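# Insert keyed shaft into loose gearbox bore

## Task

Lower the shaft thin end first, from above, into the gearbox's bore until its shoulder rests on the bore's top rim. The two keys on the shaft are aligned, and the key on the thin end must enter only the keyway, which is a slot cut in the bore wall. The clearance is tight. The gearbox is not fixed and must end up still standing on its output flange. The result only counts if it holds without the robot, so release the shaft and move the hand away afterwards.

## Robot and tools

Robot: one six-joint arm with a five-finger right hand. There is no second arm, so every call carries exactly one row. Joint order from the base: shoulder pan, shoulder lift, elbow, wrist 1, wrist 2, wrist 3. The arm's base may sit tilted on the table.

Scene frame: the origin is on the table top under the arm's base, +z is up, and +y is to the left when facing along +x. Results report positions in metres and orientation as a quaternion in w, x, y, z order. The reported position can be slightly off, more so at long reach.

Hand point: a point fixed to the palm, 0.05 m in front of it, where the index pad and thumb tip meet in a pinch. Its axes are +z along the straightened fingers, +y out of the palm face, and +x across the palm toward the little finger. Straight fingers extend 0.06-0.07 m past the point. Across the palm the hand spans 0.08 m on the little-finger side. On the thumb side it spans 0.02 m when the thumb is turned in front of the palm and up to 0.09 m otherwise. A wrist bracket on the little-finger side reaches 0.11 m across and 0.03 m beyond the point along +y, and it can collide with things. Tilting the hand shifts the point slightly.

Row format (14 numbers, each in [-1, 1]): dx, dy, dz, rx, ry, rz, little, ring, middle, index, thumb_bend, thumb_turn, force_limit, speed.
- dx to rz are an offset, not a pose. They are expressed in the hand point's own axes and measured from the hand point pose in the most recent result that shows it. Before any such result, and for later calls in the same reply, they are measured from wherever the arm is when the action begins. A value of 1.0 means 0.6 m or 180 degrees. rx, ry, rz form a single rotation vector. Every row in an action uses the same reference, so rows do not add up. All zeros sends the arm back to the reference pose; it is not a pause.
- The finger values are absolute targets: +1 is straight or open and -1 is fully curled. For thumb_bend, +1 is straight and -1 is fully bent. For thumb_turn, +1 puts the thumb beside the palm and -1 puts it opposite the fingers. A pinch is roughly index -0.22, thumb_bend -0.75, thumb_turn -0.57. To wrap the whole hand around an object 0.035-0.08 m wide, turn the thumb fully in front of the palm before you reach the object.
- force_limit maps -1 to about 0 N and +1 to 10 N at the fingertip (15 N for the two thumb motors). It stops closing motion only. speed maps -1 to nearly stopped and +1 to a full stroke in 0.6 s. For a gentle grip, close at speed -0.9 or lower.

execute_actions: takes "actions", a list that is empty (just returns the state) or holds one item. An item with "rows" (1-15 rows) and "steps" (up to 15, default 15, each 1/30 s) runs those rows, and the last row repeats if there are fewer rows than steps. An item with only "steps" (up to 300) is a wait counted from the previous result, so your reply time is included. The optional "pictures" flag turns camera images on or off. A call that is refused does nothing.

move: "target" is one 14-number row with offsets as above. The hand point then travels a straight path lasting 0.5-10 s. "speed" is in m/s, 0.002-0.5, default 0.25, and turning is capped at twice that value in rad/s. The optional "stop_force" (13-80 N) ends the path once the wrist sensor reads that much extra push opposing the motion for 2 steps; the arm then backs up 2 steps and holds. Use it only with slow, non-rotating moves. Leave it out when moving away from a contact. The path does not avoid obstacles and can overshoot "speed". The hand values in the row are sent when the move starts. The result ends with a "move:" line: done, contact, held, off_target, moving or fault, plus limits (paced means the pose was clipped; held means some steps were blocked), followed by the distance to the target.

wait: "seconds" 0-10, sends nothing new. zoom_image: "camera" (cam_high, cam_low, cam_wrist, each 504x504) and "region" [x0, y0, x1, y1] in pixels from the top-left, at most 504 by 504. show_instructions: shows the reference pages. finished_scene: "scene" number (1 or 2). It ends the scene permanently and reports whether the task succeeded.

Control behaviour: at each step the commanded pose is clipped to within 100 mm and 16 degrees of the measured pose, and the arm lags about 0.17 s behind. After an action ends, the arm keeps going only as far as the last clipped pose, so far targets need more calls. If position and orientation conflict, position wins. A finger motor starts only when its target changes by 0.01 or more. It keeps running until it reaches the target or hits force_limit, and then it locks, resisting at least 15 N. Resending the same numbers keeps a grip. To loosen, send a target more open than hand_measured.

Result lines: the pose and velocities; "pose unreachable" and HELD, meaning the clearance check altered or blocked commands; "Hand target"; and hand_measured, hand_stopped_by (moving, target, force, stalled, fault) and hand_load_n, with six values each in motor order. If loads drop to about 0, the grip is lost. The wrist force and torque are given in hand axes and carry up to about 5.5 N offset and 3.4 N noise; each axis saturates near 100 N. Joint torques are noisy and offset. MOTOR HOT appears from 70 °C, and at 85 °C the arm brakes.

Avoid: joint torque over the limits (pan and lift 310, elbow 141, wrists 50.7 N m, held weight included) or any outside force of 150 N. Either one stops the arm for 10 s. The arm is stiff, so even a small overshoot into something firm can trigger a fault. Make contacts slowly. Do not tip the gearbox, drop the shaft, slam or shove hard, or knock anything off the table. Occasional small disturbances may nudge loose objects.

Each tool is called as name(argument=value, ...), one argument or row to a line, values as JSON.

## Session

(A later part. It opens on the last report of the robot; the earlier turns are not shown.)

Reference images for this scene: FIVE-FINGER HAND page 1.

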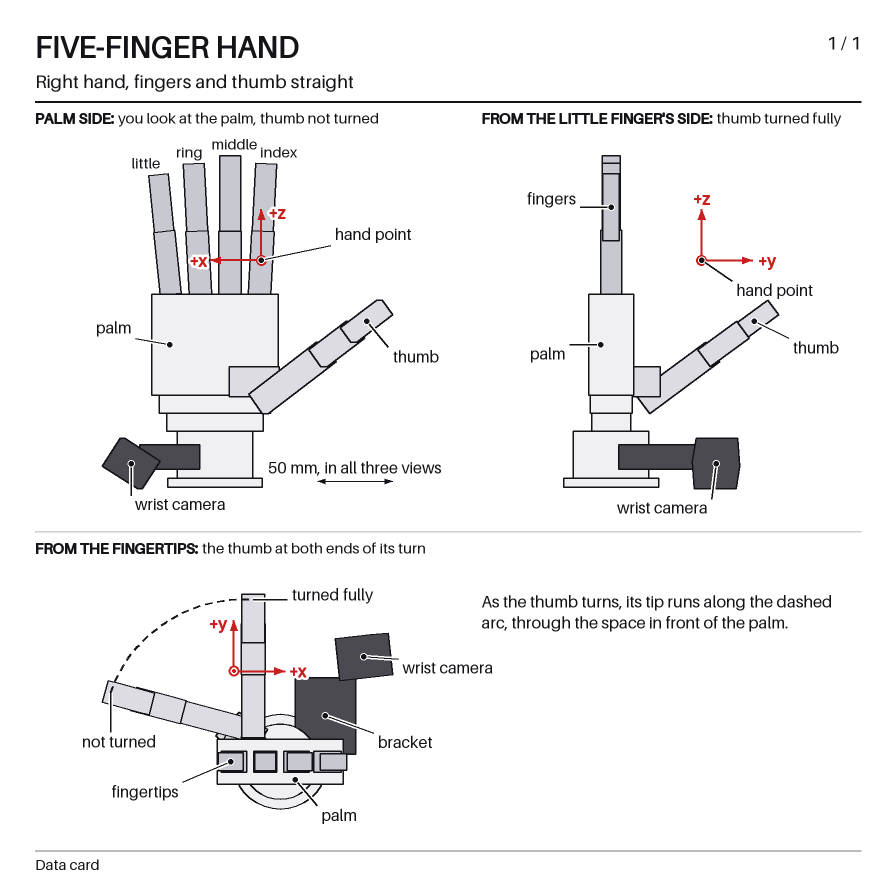

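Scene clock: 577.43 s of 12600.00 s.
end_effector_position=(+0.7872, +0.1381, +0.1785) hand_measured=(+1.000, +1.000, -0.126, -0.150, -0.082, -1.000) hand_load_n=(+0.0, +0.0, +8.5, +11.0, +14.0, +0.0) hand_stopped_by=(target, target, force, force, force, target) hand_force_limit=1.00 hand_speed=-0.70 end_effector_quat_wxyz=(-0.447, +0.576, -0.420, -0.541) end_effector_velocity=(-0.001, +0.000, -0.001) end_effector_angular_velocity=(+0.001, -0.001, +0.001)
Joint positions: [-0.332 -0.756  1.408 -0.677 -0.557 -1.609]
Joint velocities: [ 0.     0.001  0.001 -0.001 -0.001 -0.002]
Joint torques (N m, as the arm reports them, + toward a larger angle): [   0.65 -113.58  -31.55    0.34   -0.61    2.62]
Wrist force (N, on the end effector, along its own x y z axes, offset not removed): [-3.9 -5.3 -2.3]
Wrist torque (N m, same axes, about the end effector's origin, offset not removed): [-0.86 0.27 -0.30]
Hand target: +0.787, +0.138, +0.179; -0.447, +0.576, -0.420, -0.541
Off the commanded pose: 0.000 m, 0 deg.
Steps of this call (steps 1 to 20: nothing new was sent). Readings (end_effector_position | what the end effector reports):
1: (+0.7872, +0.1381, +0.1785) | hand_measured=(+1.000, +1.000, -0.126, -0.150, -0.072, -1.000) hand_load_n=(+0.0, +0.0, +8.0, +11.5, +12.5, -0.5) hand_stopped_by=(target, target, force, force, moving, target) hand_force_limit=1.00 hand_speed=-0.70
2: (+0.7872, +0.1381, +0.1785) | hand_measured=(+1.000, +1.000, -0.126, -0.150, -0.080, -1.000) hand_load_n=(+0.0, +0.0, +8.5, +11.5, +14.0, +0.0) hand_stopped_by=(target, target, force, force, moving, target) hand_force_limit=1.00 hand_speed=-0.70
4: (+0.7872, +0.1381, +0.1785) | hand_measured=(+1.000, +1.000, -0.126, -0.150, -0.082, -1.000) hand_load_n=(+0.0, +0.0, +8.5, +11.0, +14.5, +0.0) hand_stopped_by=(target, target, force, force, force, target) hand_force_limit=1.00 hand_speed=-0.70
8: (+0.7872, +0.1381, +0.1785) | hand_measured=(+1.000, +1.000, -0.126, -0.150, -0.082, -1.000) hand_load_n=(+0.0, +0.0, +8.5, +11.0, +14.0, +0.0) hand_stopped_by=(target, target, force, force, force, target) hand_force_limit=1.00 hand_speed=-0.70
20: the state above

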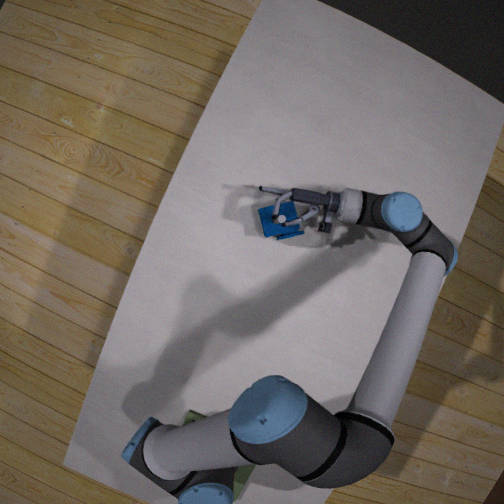

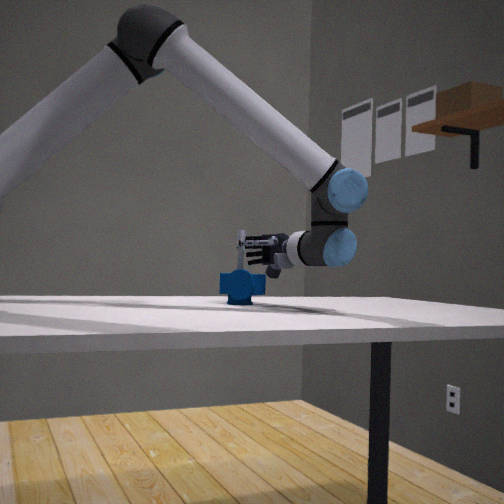

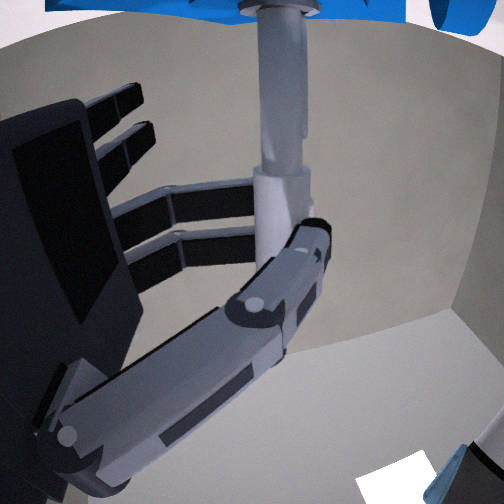

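move(
  target=[-0.02,0,0,0,0,0,1,1,-0.45,-0.45,-0.85,-1,1,-0.7],
  speed=0.01,
)

zoom_image(
  camera="cam_wrist",
  region=[215,0,355,70],
)

zoom_image(
  camera="cam_high",
  region=[252,190,312,250],
)

Scene clock: 581.33 s of 12600.00 s.
end_effector_position=(+0.7865, +0.1381, +0.1902) hand_measured=(+1.000, +1.000, -0.126, -0.150, -0.080, -1.000) hand_load_n=(+0.0, +0.0, +8.0, +8.0, +15.5, -3.0) hand_stopped_by=(target, target, force, force, force, target) hand_force_limit=1.00 hand_speed=-0.70 end_effector_quat_wxyz=(-0.447, +0.576, -0.420, -0.541) end_effector_velocity=(-0.000, +0.000, +0.001) end_effector_angular_velocity=(+0.001, +0.001, +0.000)
Joint positions: [-0.332 -0.768  1.407 -0.664 -0.557 -1.609]
Joint velocities: [ 0.    -0.001 -0.     0.004  0.    -0.001]
Joint torques (N m, as the arm reports them, + toward a larger angle): [ -23.87 -122.17  -45.39    3.93   -2.8     1.36]
Wrist force (N, on the end effector, along its own x y z axes, offset not removed): [0.9 5.1 -1.1]
Wrist torque (N m, same axes, about the end effector's origin, offset not removed): [0.99 0.28 0.04]
Hand target: +0.786, +0.138, +0.190; -0.447, +0.576, -0.420, -0.541
Off the commanded pose: 0.000 m, 0 deg.
move: done

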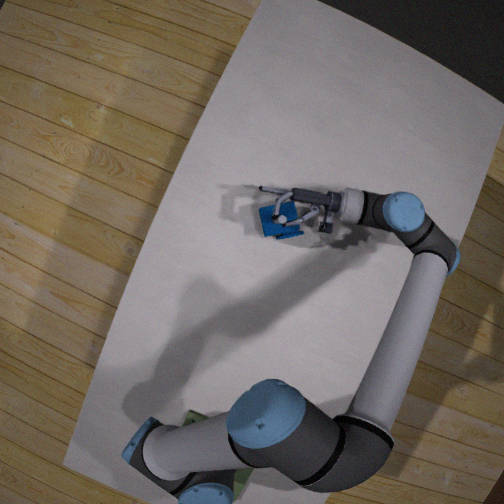

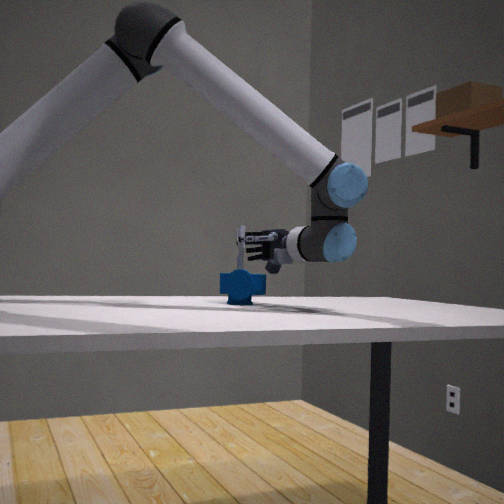

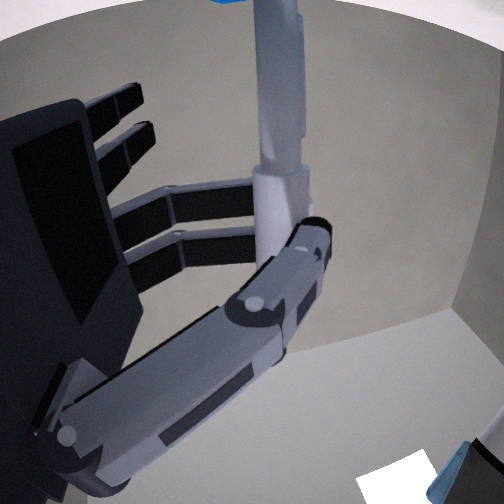

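Region (215, 0, 355, 70) of cam_wrist's 504x504 image, scaled by 3.600, with more detail than that image has.

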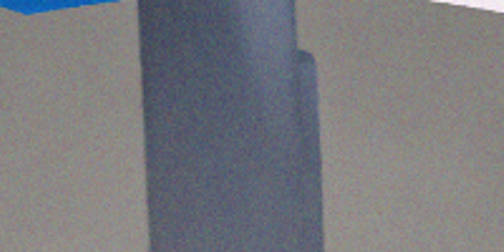

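Region (252, 190, 312, 250) of cam_high's 504x504 image, scaled by 8.400, with more detail than that image has.

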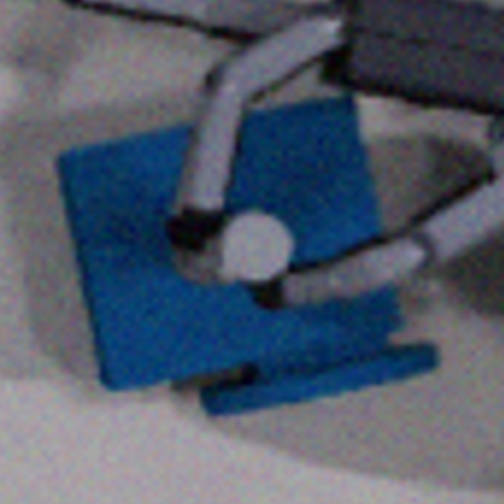

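move(
  target=[0,0.008,0.0147,-0.155,0,0,1,1,-0.45,-0.45,-0.85,-1,1,-0.7],
  speed=0.08,
)

move(
  target=[0,-0.003,0,0,0,0.017,1,1,-0.45,-0.45,-0.85,-1,1,-0.7],
  speed=0.02,
)

zoom_image(
  camera="cam_low",
  region=[215,215,275,285],
)

zoom_image(
  camera="cam_high",
  region=[252,190,312,250],
)

Scene clock: 590.20 s of 12600.00 s.
end_effector_position=(+0.7798, +0.1453, +0.1898) hand_measured=(+1.000, +1.000, -0.126, -0.150, -0.080, -1.000) hand_load_n=(+0.0, +0.0, +8.0, +8.5, +15.0, -3.0) hand_stopped_by=(target, target, force, force, force, target) hand_force_limit=1.00 hand_speed=-0.70 end_effector_quat_wxyz=(-0.295, +0.666, -0.278, -0.626) end_effector_velocity=(-0.000, -0.001, +0.000) end_effector_angular_velocity=(+0.000, -0.002, +0.015)
Joint positions: [-0.212 -0.652  1.167 -0.563 -0.922 -1.588]
Joint velocities: [ 0.003  0.002 -0.006  0.003 -0.011 -0.002]
Joint torques (N m, as the arm reports them, + toward a larger angle): [ 14.08 -90.36 -48.6    4.23  -2.97   3.89]
Wrist force (N, on the end effector, along its own x y z axes, offset not removed): [7.5 -1.5 -7.8]
Wrist torque (N m, same axes, about the end effector's origin, offset not removed): [0.29 -0.40 0.14]
Hand target: +0.780, +0.145, +0.190; -0.295, +0.667, -0.277, -0.626
Off the commanded pose: 0.000 m, 0 deg.
After step 90, 2.47 s passed at rest.
move: done

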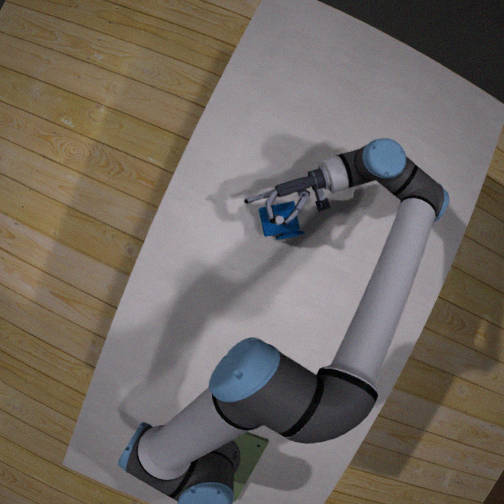

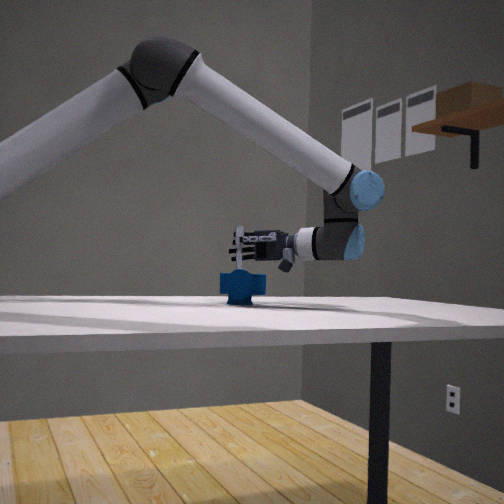

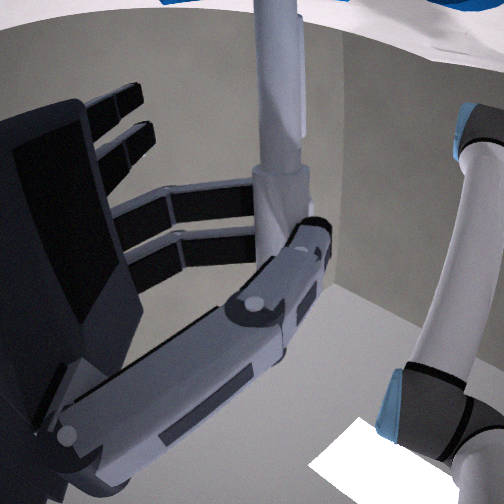

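Scene clock: 591.77 s of 12600.00 s.
end_effector_position=(+0.7811, +0.1465, +0.1899) hand_measured=(+1.000, +1.000, -0.126, -0.150, -0.080, -1.000) hand_load_n=(+0.0, +0.0, +8.0, +8.5, +15.0, -3.0) hand_stopped_by=(target, target, force, force, force, target) hand_force_limit=1.00 hand_speed=-0.70 end_effector_quat_wxyz=(-0.279, +0.659, -0.295, -0.633) end_effector_velocity=(-0.000, +0.000, -0.001) end_effector_angular_velocity=(-0.006, +0.009, -0.001)
Joint positions: [-0.212 -0.649  1.167 -0.566 -0.922 -1.536]
Joint velocities: [-0.     0.001  0.001 -0.     0.001  0.009]
Joint torques (N m, as the arm reports them, + toward a larger angle): [-16.13 -95.11 -26.48  -0.8    3.33   3.4 ]
Wrist force (N, on the end effector, along its own x y z axes, offset not removed): [-1.7 -3.6 -7.3]
Wrist torque (N m, same axes, about the end effector's origin, offset not removed): [-0.08 0.89 -0.44]
Hand target: +0.781, +0.147, +0.190; -0.279, +0.659, -0.295, -0.634
Off the commanded pose: 0.000 m, 0 deg.
move: done

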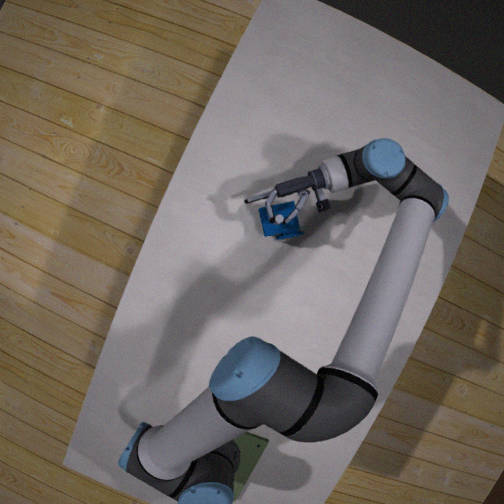

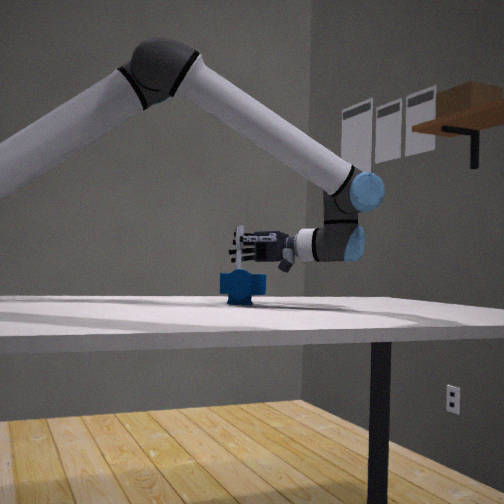

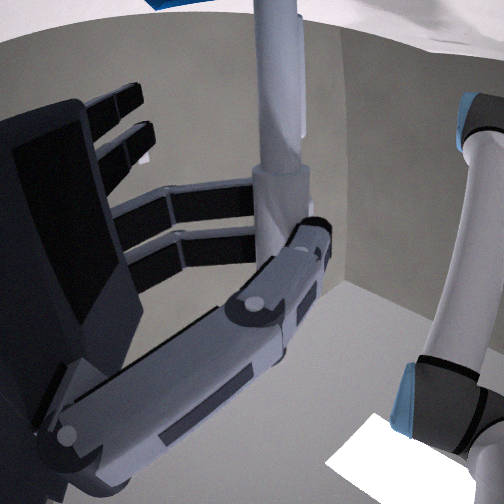

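Region (215, 215, 275, 285) of cam_low's 504x504 image, scaled by 7.200, with more detail than that image has; it fills the left 432 columns of this view, and the rest is white.

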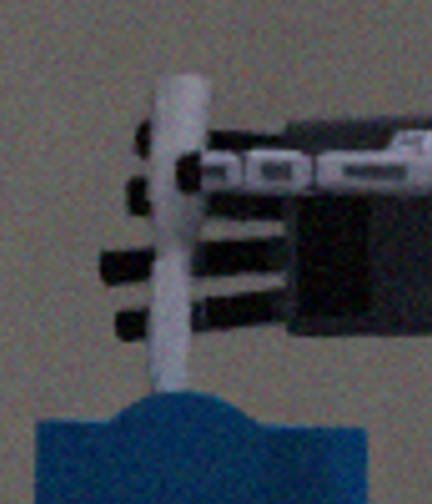

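Region (252, 190, 312, 250) of cam_high's 504x504 image, scaled by 8.400, with more detail than that image has.

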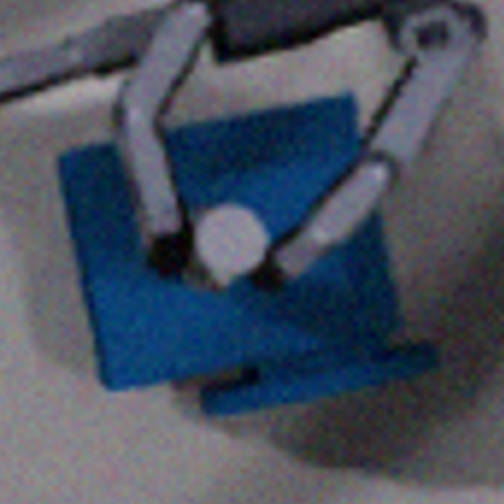

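move(
  target=[0,0.0052,-0.0088,0,-0.002,-0.0146,1,1,-0.45,-0.45,-0.85,-1,1,-0.7],
  speed=0.02,
)

zoom_image(
  camera="cam_low",
  region=[215,215,275,285],
)

zoom_image(
  camera="cam_high",
  region=[252,190,312,250],
)

zoom_image(
  camera="cam_wrist",
  region=[195,0,355,80],
)

Scene clock: 616.93 s of 12600.00 s.
end_effector_position=(+0.7823, +0.1406, +0.1901) hand_measured=(+1.000, +1.000, -0.126, -0.150, -0.080, -1.000) hand_load_n=(+0.0, +0.0, +8.0, +8.5, +15.0, -3.0) hand_stopped_by=(target, target, force, force, force, target) hand_force_limit=1.00 hand_speed=-0.70 end_effector_quat_wxyz=(-0.294, +0.663, -0.279, -0.629) end_effector_velocity=(+0.000, -0.001, +0.001) end_effector_angular_velocity=(+0.008, -0.007, +0.000)
Joint positions: [-0.216 -0.646  1.157 -0.552 -0.927 -1.586]
Joint velocities: [-0.001 -0.    -0.002  0.004 -0.001 -0.012]
Joint torques (N m, as the arm reports them, + toward a larger angle): [-18.95 -95.19 -47.43   3.88  -2.85  -3.91]
Wrist force (N, on the end effector, along its own x y z axes, offset not removed): [1.4 0.4 -1.2]
Wrist torque (N m, same axes, about the end effector's origin, offset not removed): [0.14 0.32 -0.17]
Hand target: +0.782, +0.141, +0.190; -0.294, +0.663, -0.279, -0.629
Off the commanded pose: 0.000 m, 0 deg.
After step 90, 20.77 s passed at rest.
move: done

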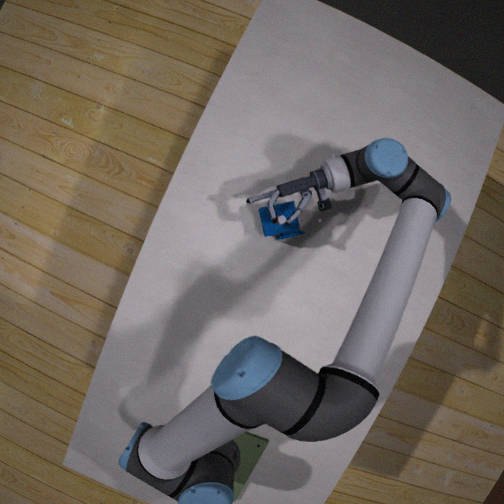

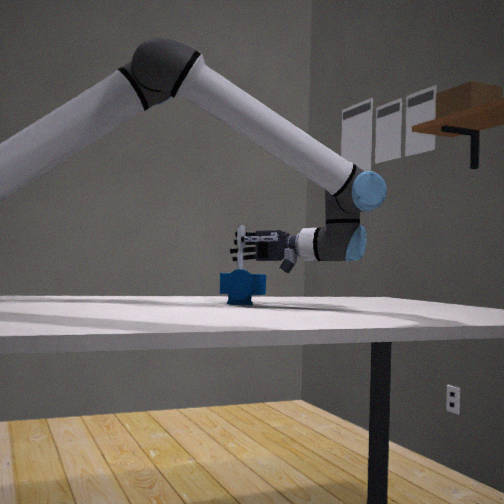

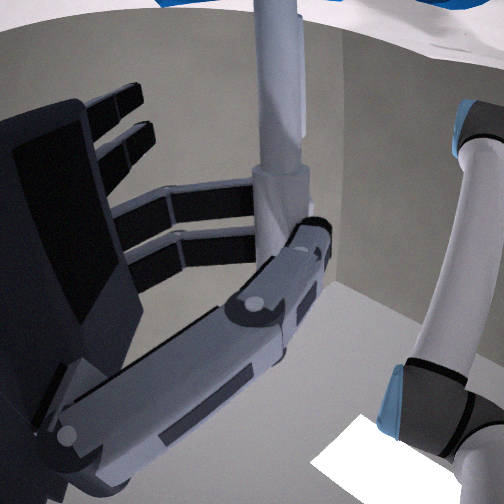

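Region (215, 215, 275, 285) of cam_low's 504x504 image, scaled by 7.200, with more detail than that image has; it fills the left 432 columns of this view, and the rest is white.

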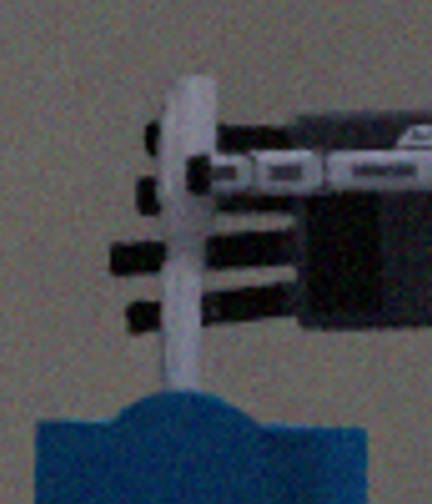

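Region (252, 190, 312, 250) of cam_high's 504x504 image, scaled by 8.400, with more detail than that image has.

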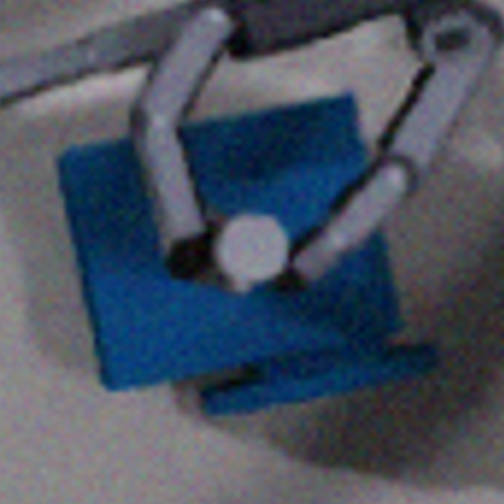

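Region (195, 0, 355, 80) of cam_wrist's 504x504 image, scaled by 3.150, with more detail than that image has.

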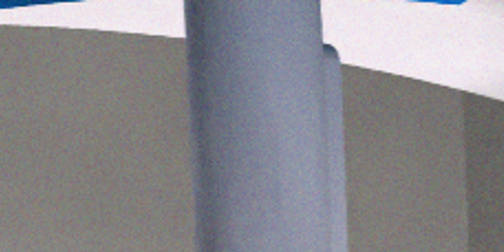

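move(
  target=[0.007,0,0,0,0,0,1,1,-0.45,-0.45,-0.85,-1,1,-0.7],
  speed=0.005,
)

zoom_image(
  camera="cam_wrist",
  region=[195,0,355,80],
)

Scene clock: 621.87 s of 12600.00 s.
end_effector_position=(+0.7825, +0.1406, +0.1860) hand_measured=(+1.000, +1.000, -0.126, -0.150, -0.080, -1.000) hand_load_n=(+0.0, +0.0, +8.0, +8.5, +15.0, -3.0) hand_stopped_by=(target, target, force, force, force, target) hand_force_limit=1.00 hand_speed=-0.70 end_effector_quat_wxyz=(-0.294, +0.663, -0.279, -0.629) end_effector_velocity=(+0.000, +0.000, -0.002) end_effector_angular_velocity=(-0.000, -0.001, +0.000)
Joint positions: [-0.216 -0.642  1.157 -0.557 -0.927 -1.586]
Joint velocities: [ 0.     0.001  0.    -0.002  0.     0.   ]
Joint torques (N m, as the arm reports them, + toward a larger angle): [ 13.7  -95.87 -27.2   -0.14   3.63   3.77]
Wrist force (N, on the end effector, along its own x y z axes, offset not removed): [-1.3 2.1 -2.6]
Wrist torque (N m, same axes, about the end effector's origin, offset not removed): [0.46 0.70 -0.18]
Hand target: +0.782, +0.141, +0.186; -0.294, +0.663, -0.279, -0.629
Off the commanded pose: 0.000 m, 0 deg.
After step 90, 0.87 s passed at rest.
move: done

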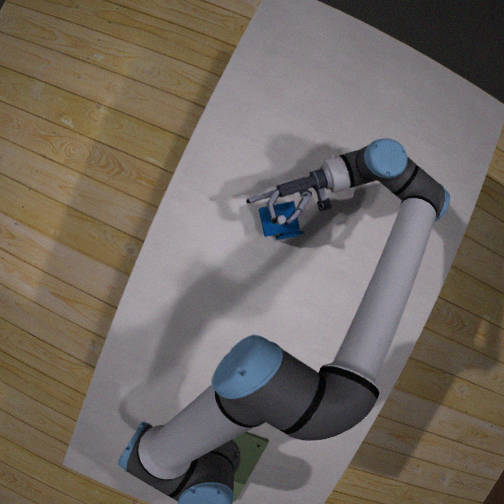

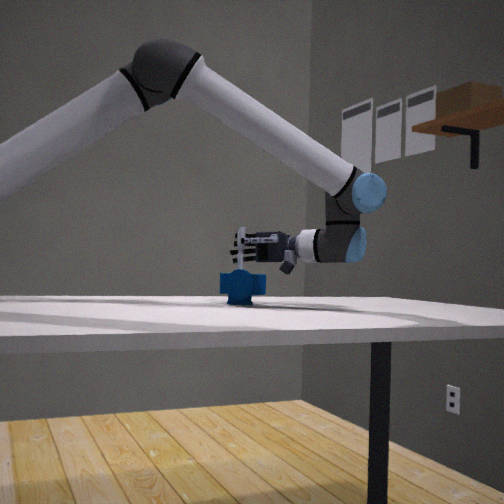

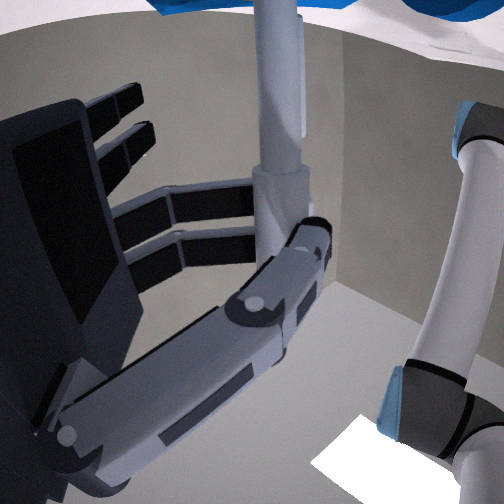

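Region (195, 0, 355, 80) of cam_wrist's 504x504 image, scaled by 3.150, with more detail than that image has.

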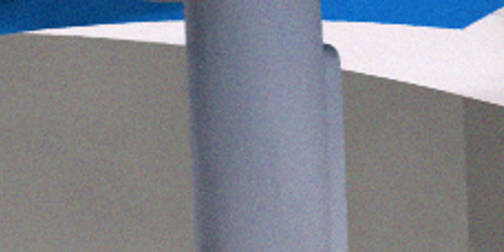

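move(
  target=[0.003,0,0,0,0,0,1,1,-0.45,-0.45,-0.85,-1,1,-0.7],
  speed=0.003,
)

zoom_image(
  camera="cam_wrist",
  region=[195,0,355,80],
)

Scene clock: 625.77 s of 12600.00 s.
end_effector_position=(+0.7826, +0.1406, +0.1844) hand_measured=(+1.000, +1.000, -0.126, -0.150, -0.080, -1.000) hand_load_n=(+0.0, +0.0, +8.5, +8.5, +15.0, -1.0) hand_stopped_by=(target, target, force, force, force, target) hand_force_limit=1.00 hand_speed=-0.70 end_effector_quat_wxyz=(-0.294, +0.663, -0.279, -0.629) end_effector_velocity=(-0.000, +0.000, -0.000) end_effector_angular_velocity=(-0.001, -0.001, +0.001)
Joint positions: [-0.216 -0.64   1.157 -0.558 -0.927 -1.586]
Joint velocities: [ 0.    -0.001  0.001 -0.002 -0.     0.001]
Joint torques (N m, as the arm reports them, + toward a larger angle): [  3.7  -87.72 -23.07  -3.09   3.67   2.08]
Wrist force (N, on the end effector, along its own x y z axes, offset not removed): [-7.9 1.3 -4.5]
Wrist torque (N m, same axes, about the end effector's origin, offset not removed): [0.85 0.17 -0.11]
Hand target: +0.783, +0.141, +0.184; -0.294, +0.663, -0.279, -0.629
Off the commanded pose: 0.000 m, 0 deg.
After step 90, 0.13 s passed at rest.
move: done

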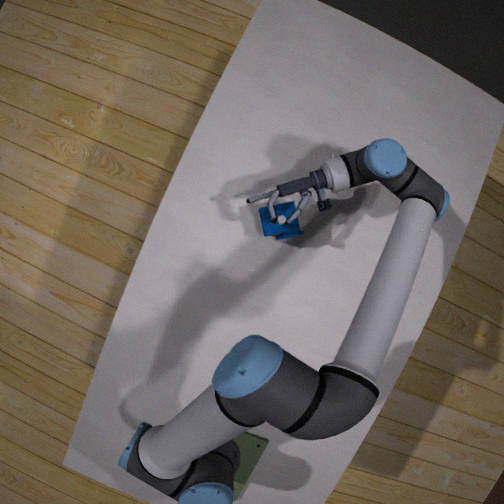

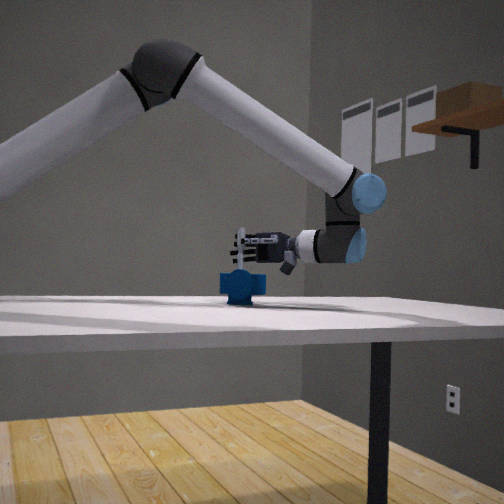

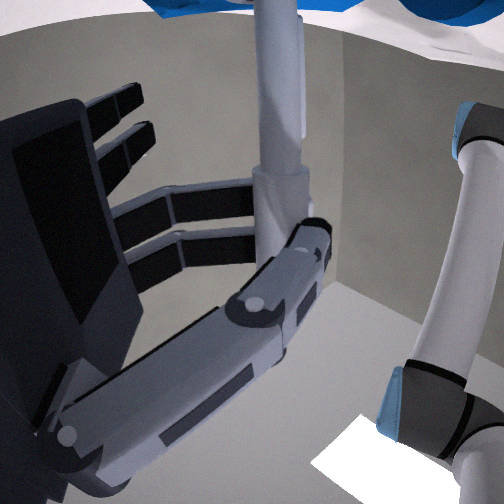

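Region (195, 0, 355, 80) of cam_wrist's 504x504 image, scaled by 3.150, with more detail than that image has.

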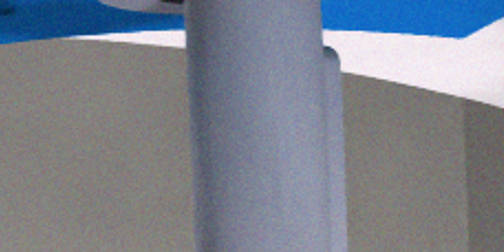

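move(
  target=[-0.002,-0.005,0,0,0,0,1,1,-0.45,-0.45,-0.85,-1,1,-0.7],
  speed=0.005,
)

move(
  target=[0.004,0,0,0,0,0,1,1,-0.45,-0.45,-0.85,-1,1,-0.7],
  speed=0.002,
  stop_force=13,
)

zoom_image(
  camera="cam_wrist",
  region=[195,0,355,80],
)

zoom_image(
  camera="cam_low",
  region=[215,215,275,285],
)

Scene clock: 631.00 s of 12600.00 s.
end_effector_position=(+0.7846, +0.1425, +0.1856) hand_measured=(+1.000, +1.000, -0.126, -0.150, -0.080, -1.000) hand_load_n=(+0.0, +0.0, +8.5, +8.0, +15.0, -2.0) hand_stopped_by=(target, target, force, force, force, target) hand_force_limit=1.00 hand_speed=-0.70 end_effector_quat_wxyz=(-0.294, +0.663, -0.279, -0.629) end_effector_velocity=(+0.001, +0.001, -0.000) end_effector_angular_velocity=(+0.001, +0.001, +0.001)
Joint positions: [-0.214 -0.638  1.151 -0.554 -0.924 -1.586]
Joint velocities: [ 0.002  0.002 -0.004  0.003  0.001 -0.001]
Joint torques (N m, as the arm reports them, + toward a larger angle): [ 17.88 -95.07 -50.01   4.16   3.56   3.05]
Wrist force (N, on the end effector, along its own x y z axes, offset not removed): [3.3 1.1 -5.0]
Wrist torque (N m, same axes, about the end effector's origin, offset not removed): [0.54 0.24 -0.20]
Hand target: +0.785, +0.143, +0.186; -0.294, +0.663, -0.279, -0.629
Off the commanded pose: 0.000 m, 0 deg.
After step 90, 1.37 s passed at rest.
move: done

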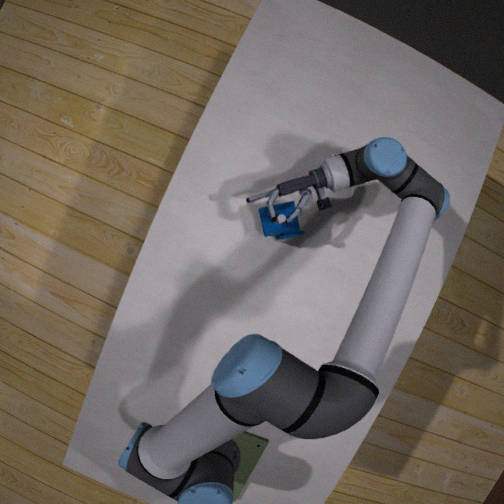

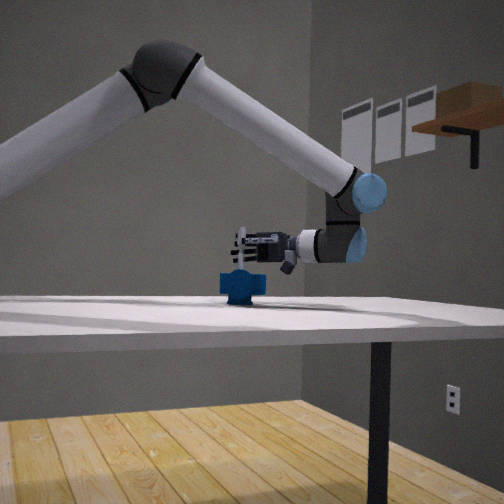

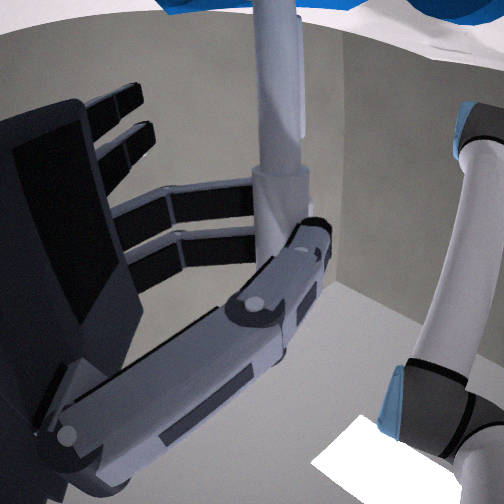

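Scene clock: 632.43 s of 12600.00 s.
end_effector_position=(+0.7847, +0.1425, +0.1833) hand_measured=(+1.000, +1.000, -0.126, -0.150, -0.080, -1.000) hand_load_n=(+0.0, +0.0, +8.5, +8.0, +15.0, -1.5) hand_stopped_by=(target, target, force, force, force, target) hand_force_limit=1.00 hand_speed=-0.70 end_effector_quat_wxyz=(-0.294, +0.663, -0.279, -0.629) end_effector_velocity=(-0.001, +0.000, -0.000) end_effector_angular_velocity=(+0.000, +0.003, +0.000)
Joint positions: [-0.214 -0.636  1.151 -0.556 -0.924 -1.586]
Joint velocities: [ 0.     0.     0.001  0.001 -0.     0.001]
Joint torques (N m, as the arm reports them, + toward a larger angle): [  1.49 -92.86 -25.72  -0.34  -0.74   3.36]
Wrist force (N, on the end effector, along its own x y z axes, offset not removed): [-3.4 -0.5 -8.8]
Wrist torque (N m, same axes, about the end effector's origin, offset not removed): [0.31 1.29 -0.57]
Hand target: +0.785, +0.143, +0.183; -0.294, +0.663, -0.279, -0.629
Off the commanded pose: 0.000 m, 0 deg.
move: done

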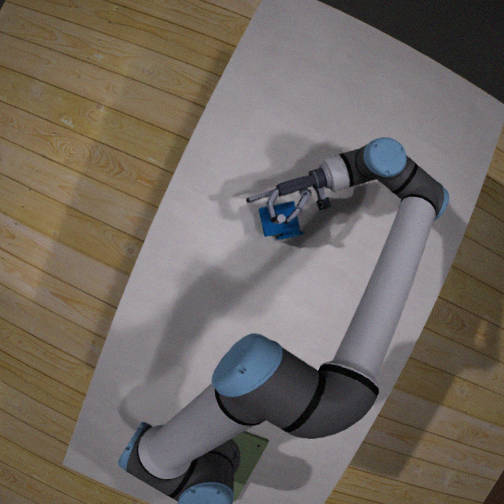

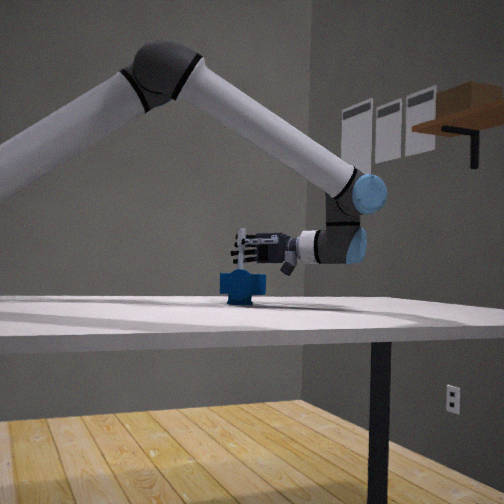

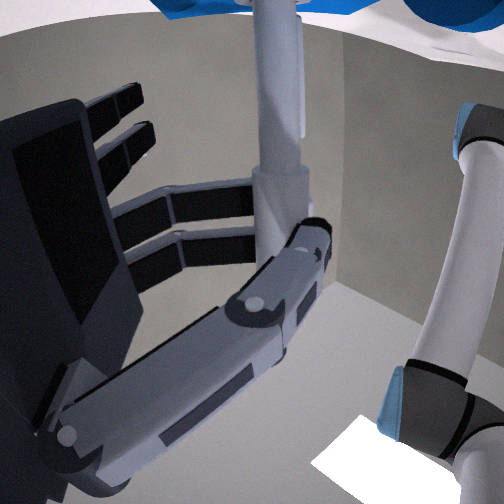

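Region (195, 0, 355, 80) of cam_wrist's 504x504 image, scaled by 3.150, with more detail than that image has.

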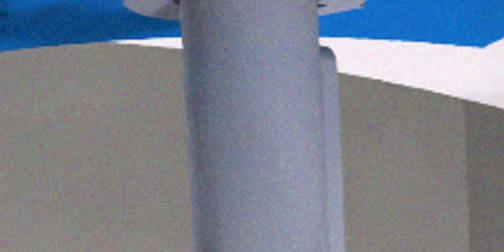

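Region (215, 215, 275, 285) of cam_low's 504x504 image, scaled by 7.200, with more detail than that image has; it fills the left 432 columns of this view, and the rest is white.

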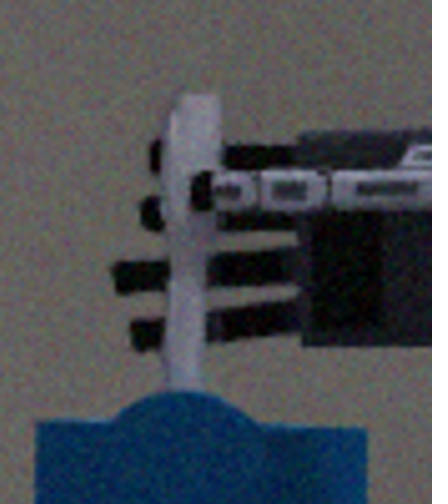

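move(
  target=[0.012,0,0,0,0,0,1,1,-0.45,-0.45,-0.85,-1,1,-0.7],
  speed=0.002,
  stop_force=13,
)

zoom_image(
  camera="cam_wrist",
  region=[215,0,335,60],
)

Scene clock: 638.80 s of 12600.00 s.
end_effector_position=(+0.7850, +0.1425, +0.1774) hand_measured=(+1.000, +1.000, -0.126, -0.150, -0.080, -1.000) hand_load_n=(+0.0, +0.0, +8.5, +9.0, +14.0, +2.5) hand_stopped_by=(target, target, force, force, force, target) hand_force_limit=1.00 hand_speed=-0.70 end_effector_quat_wxyz=(-0.294, +0.663, -0.279, -0.629) end_effector_velocity=(-0.000, -0.000, -0.001) end_effector_angular_velocity=(+0.001, +0.001, +0.000)
Joint positions: [-0.214 -0.63   1.152 -0.562 -0.924 -1.586]
Joint velocities: [-0.     0.001  0.     0.    -0.001 -0.001]
Joint torques (N m, as the arm reports them, + toward a larger angle): [  15.17 -109.1   -24.39   -1.04    3.18    2.5 ]
Wrist force (N, on the end effector, along its own x y z axes, offset not removed): [-16.6 1.7 0.3]
Wrist torque (N m, same axes, about the end effector's origin, offset not removed): [0.10 0.77 -0.20]
Hand target: +0.785, +0.143, +0.178; -0.294, +0.663, -0.279, -0.629
Off the commanded pose: 0.001 m, 0 deg.
After step 90, 0.07 s passed at rest.
move: contact

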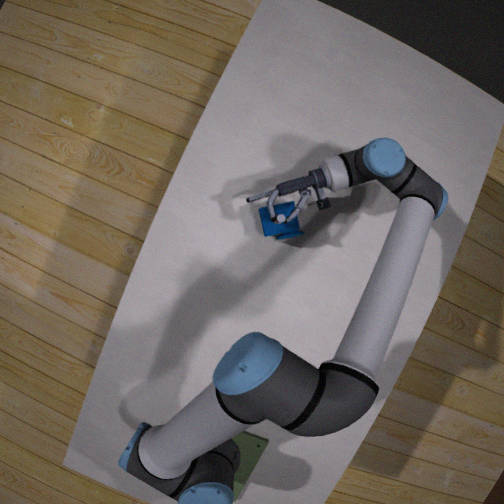

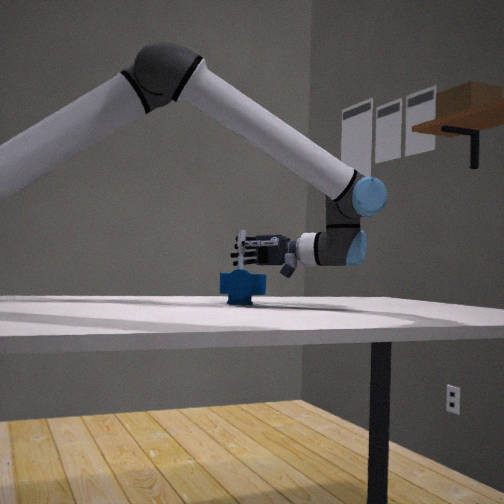

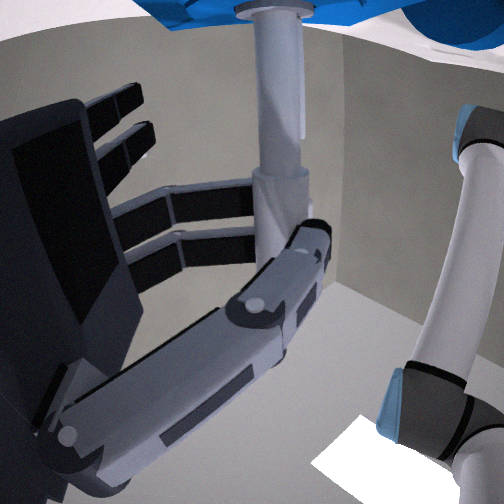

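Region (215, 0, 335, 60) of cam_wrist's 504x504 image, scaled by 4.200, with more detail than that image has.

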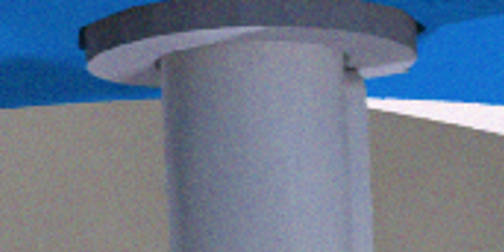

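move(
  target=[0.0,0.0012,0.0007,-0.022,0,0,1,1,-0.45,-0.45,-0.85,-1,1,-0.7],
  speed=0.004,
)

zoom_image(
  camera="cam_wrist",
  region=[215,0,335,60],
)

zoom_image(
  camera="cam_high",
  region=[252,190,312,250],
)

Scene clock: 658.03 s of 12600.00 s.
end_effector_position=(+0.7843, +0.1424, +0.1773) hand_measured=(+1.000, +1.000, -0.126, -0.150, -0.080, -1.000) hand_load_n=(+0.0, +0.0, +8.0, +6.0, +15.0, +3.0) hand_stopped_by=(target, target, force, force, force, target) hand_force_limit=1.00 hand_speed=-0.70 end_effector_quat_wxyz=(-0.271, +0.673, -0.257, -0.638) end_effector_velocity=(-0.000, -0.000, +0.001) end_effector_angular_velocity=(-0.000, +0.000, +0.003)
Joint positions: [-0.197 -0.616  1.122 -0.549 -0.976 -1.584]
Joint velocities: [ 0.    -0.    -0.001  0.002 -0.002 -0.   ]
Joint torques (N m, as the arm reports them, + toward a larger angle): [ 13.75 -88.63 -46.37   1.79  -3.21   3.11]
Wrist force (N, on the end effector, along its own x y z axes, offset not removed): [-5.8 3.2 -5.9]
Wrist torque (N m, same axes, about the end effector's origin, offset not removed): [1.06 0.08 -0.27]
Hand target: +0.784, +0.142, +0.177; -0.271, +0.673, -0.257, -0.638
Off the commanded pose: 0.000 m, 0 deg.
After step 90, 7.37 s passed at rest.
move: done

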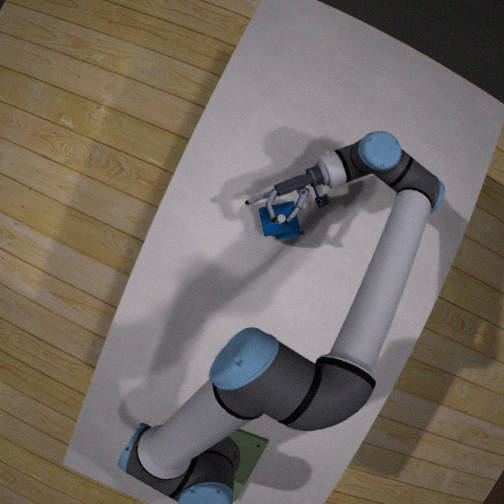

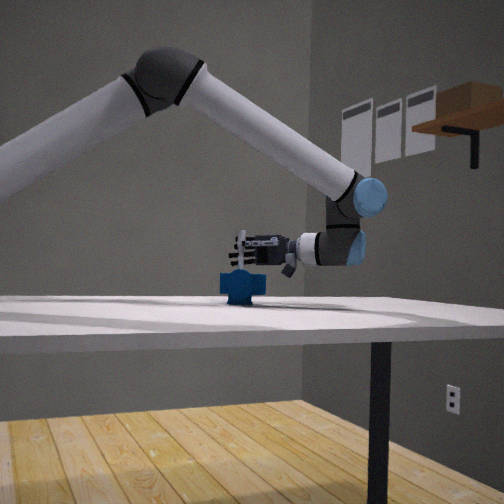

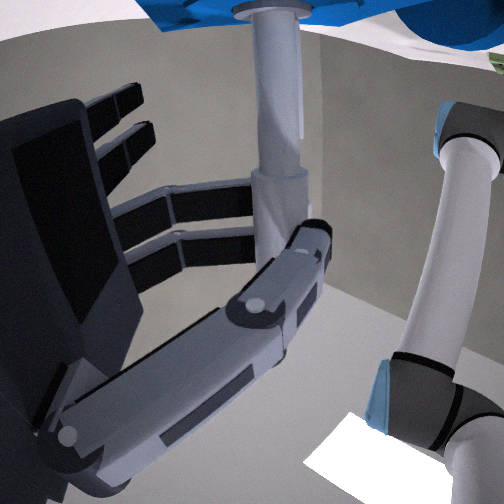

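Region (215, 0, 335, 60) of cam_wrist's 504x504 image, scaled by 4.200, with more detail than that image has.

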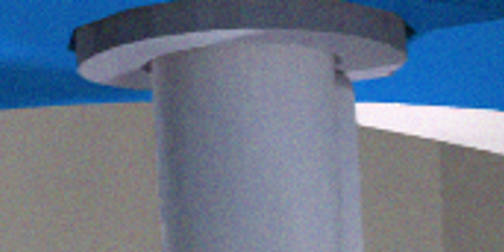

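Region (252, 190, 312, 250) of cam_high's 504x504 image, scaled by 8.400, with more detail than that image has.

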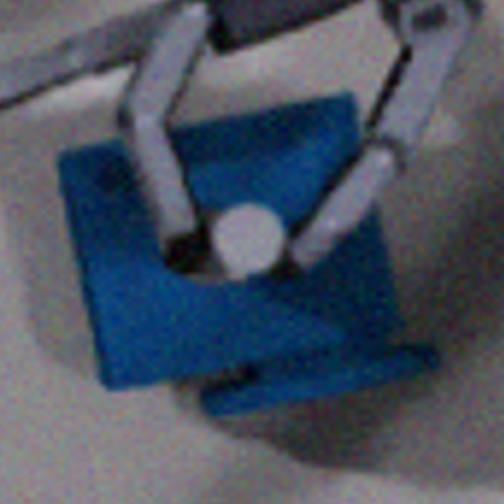

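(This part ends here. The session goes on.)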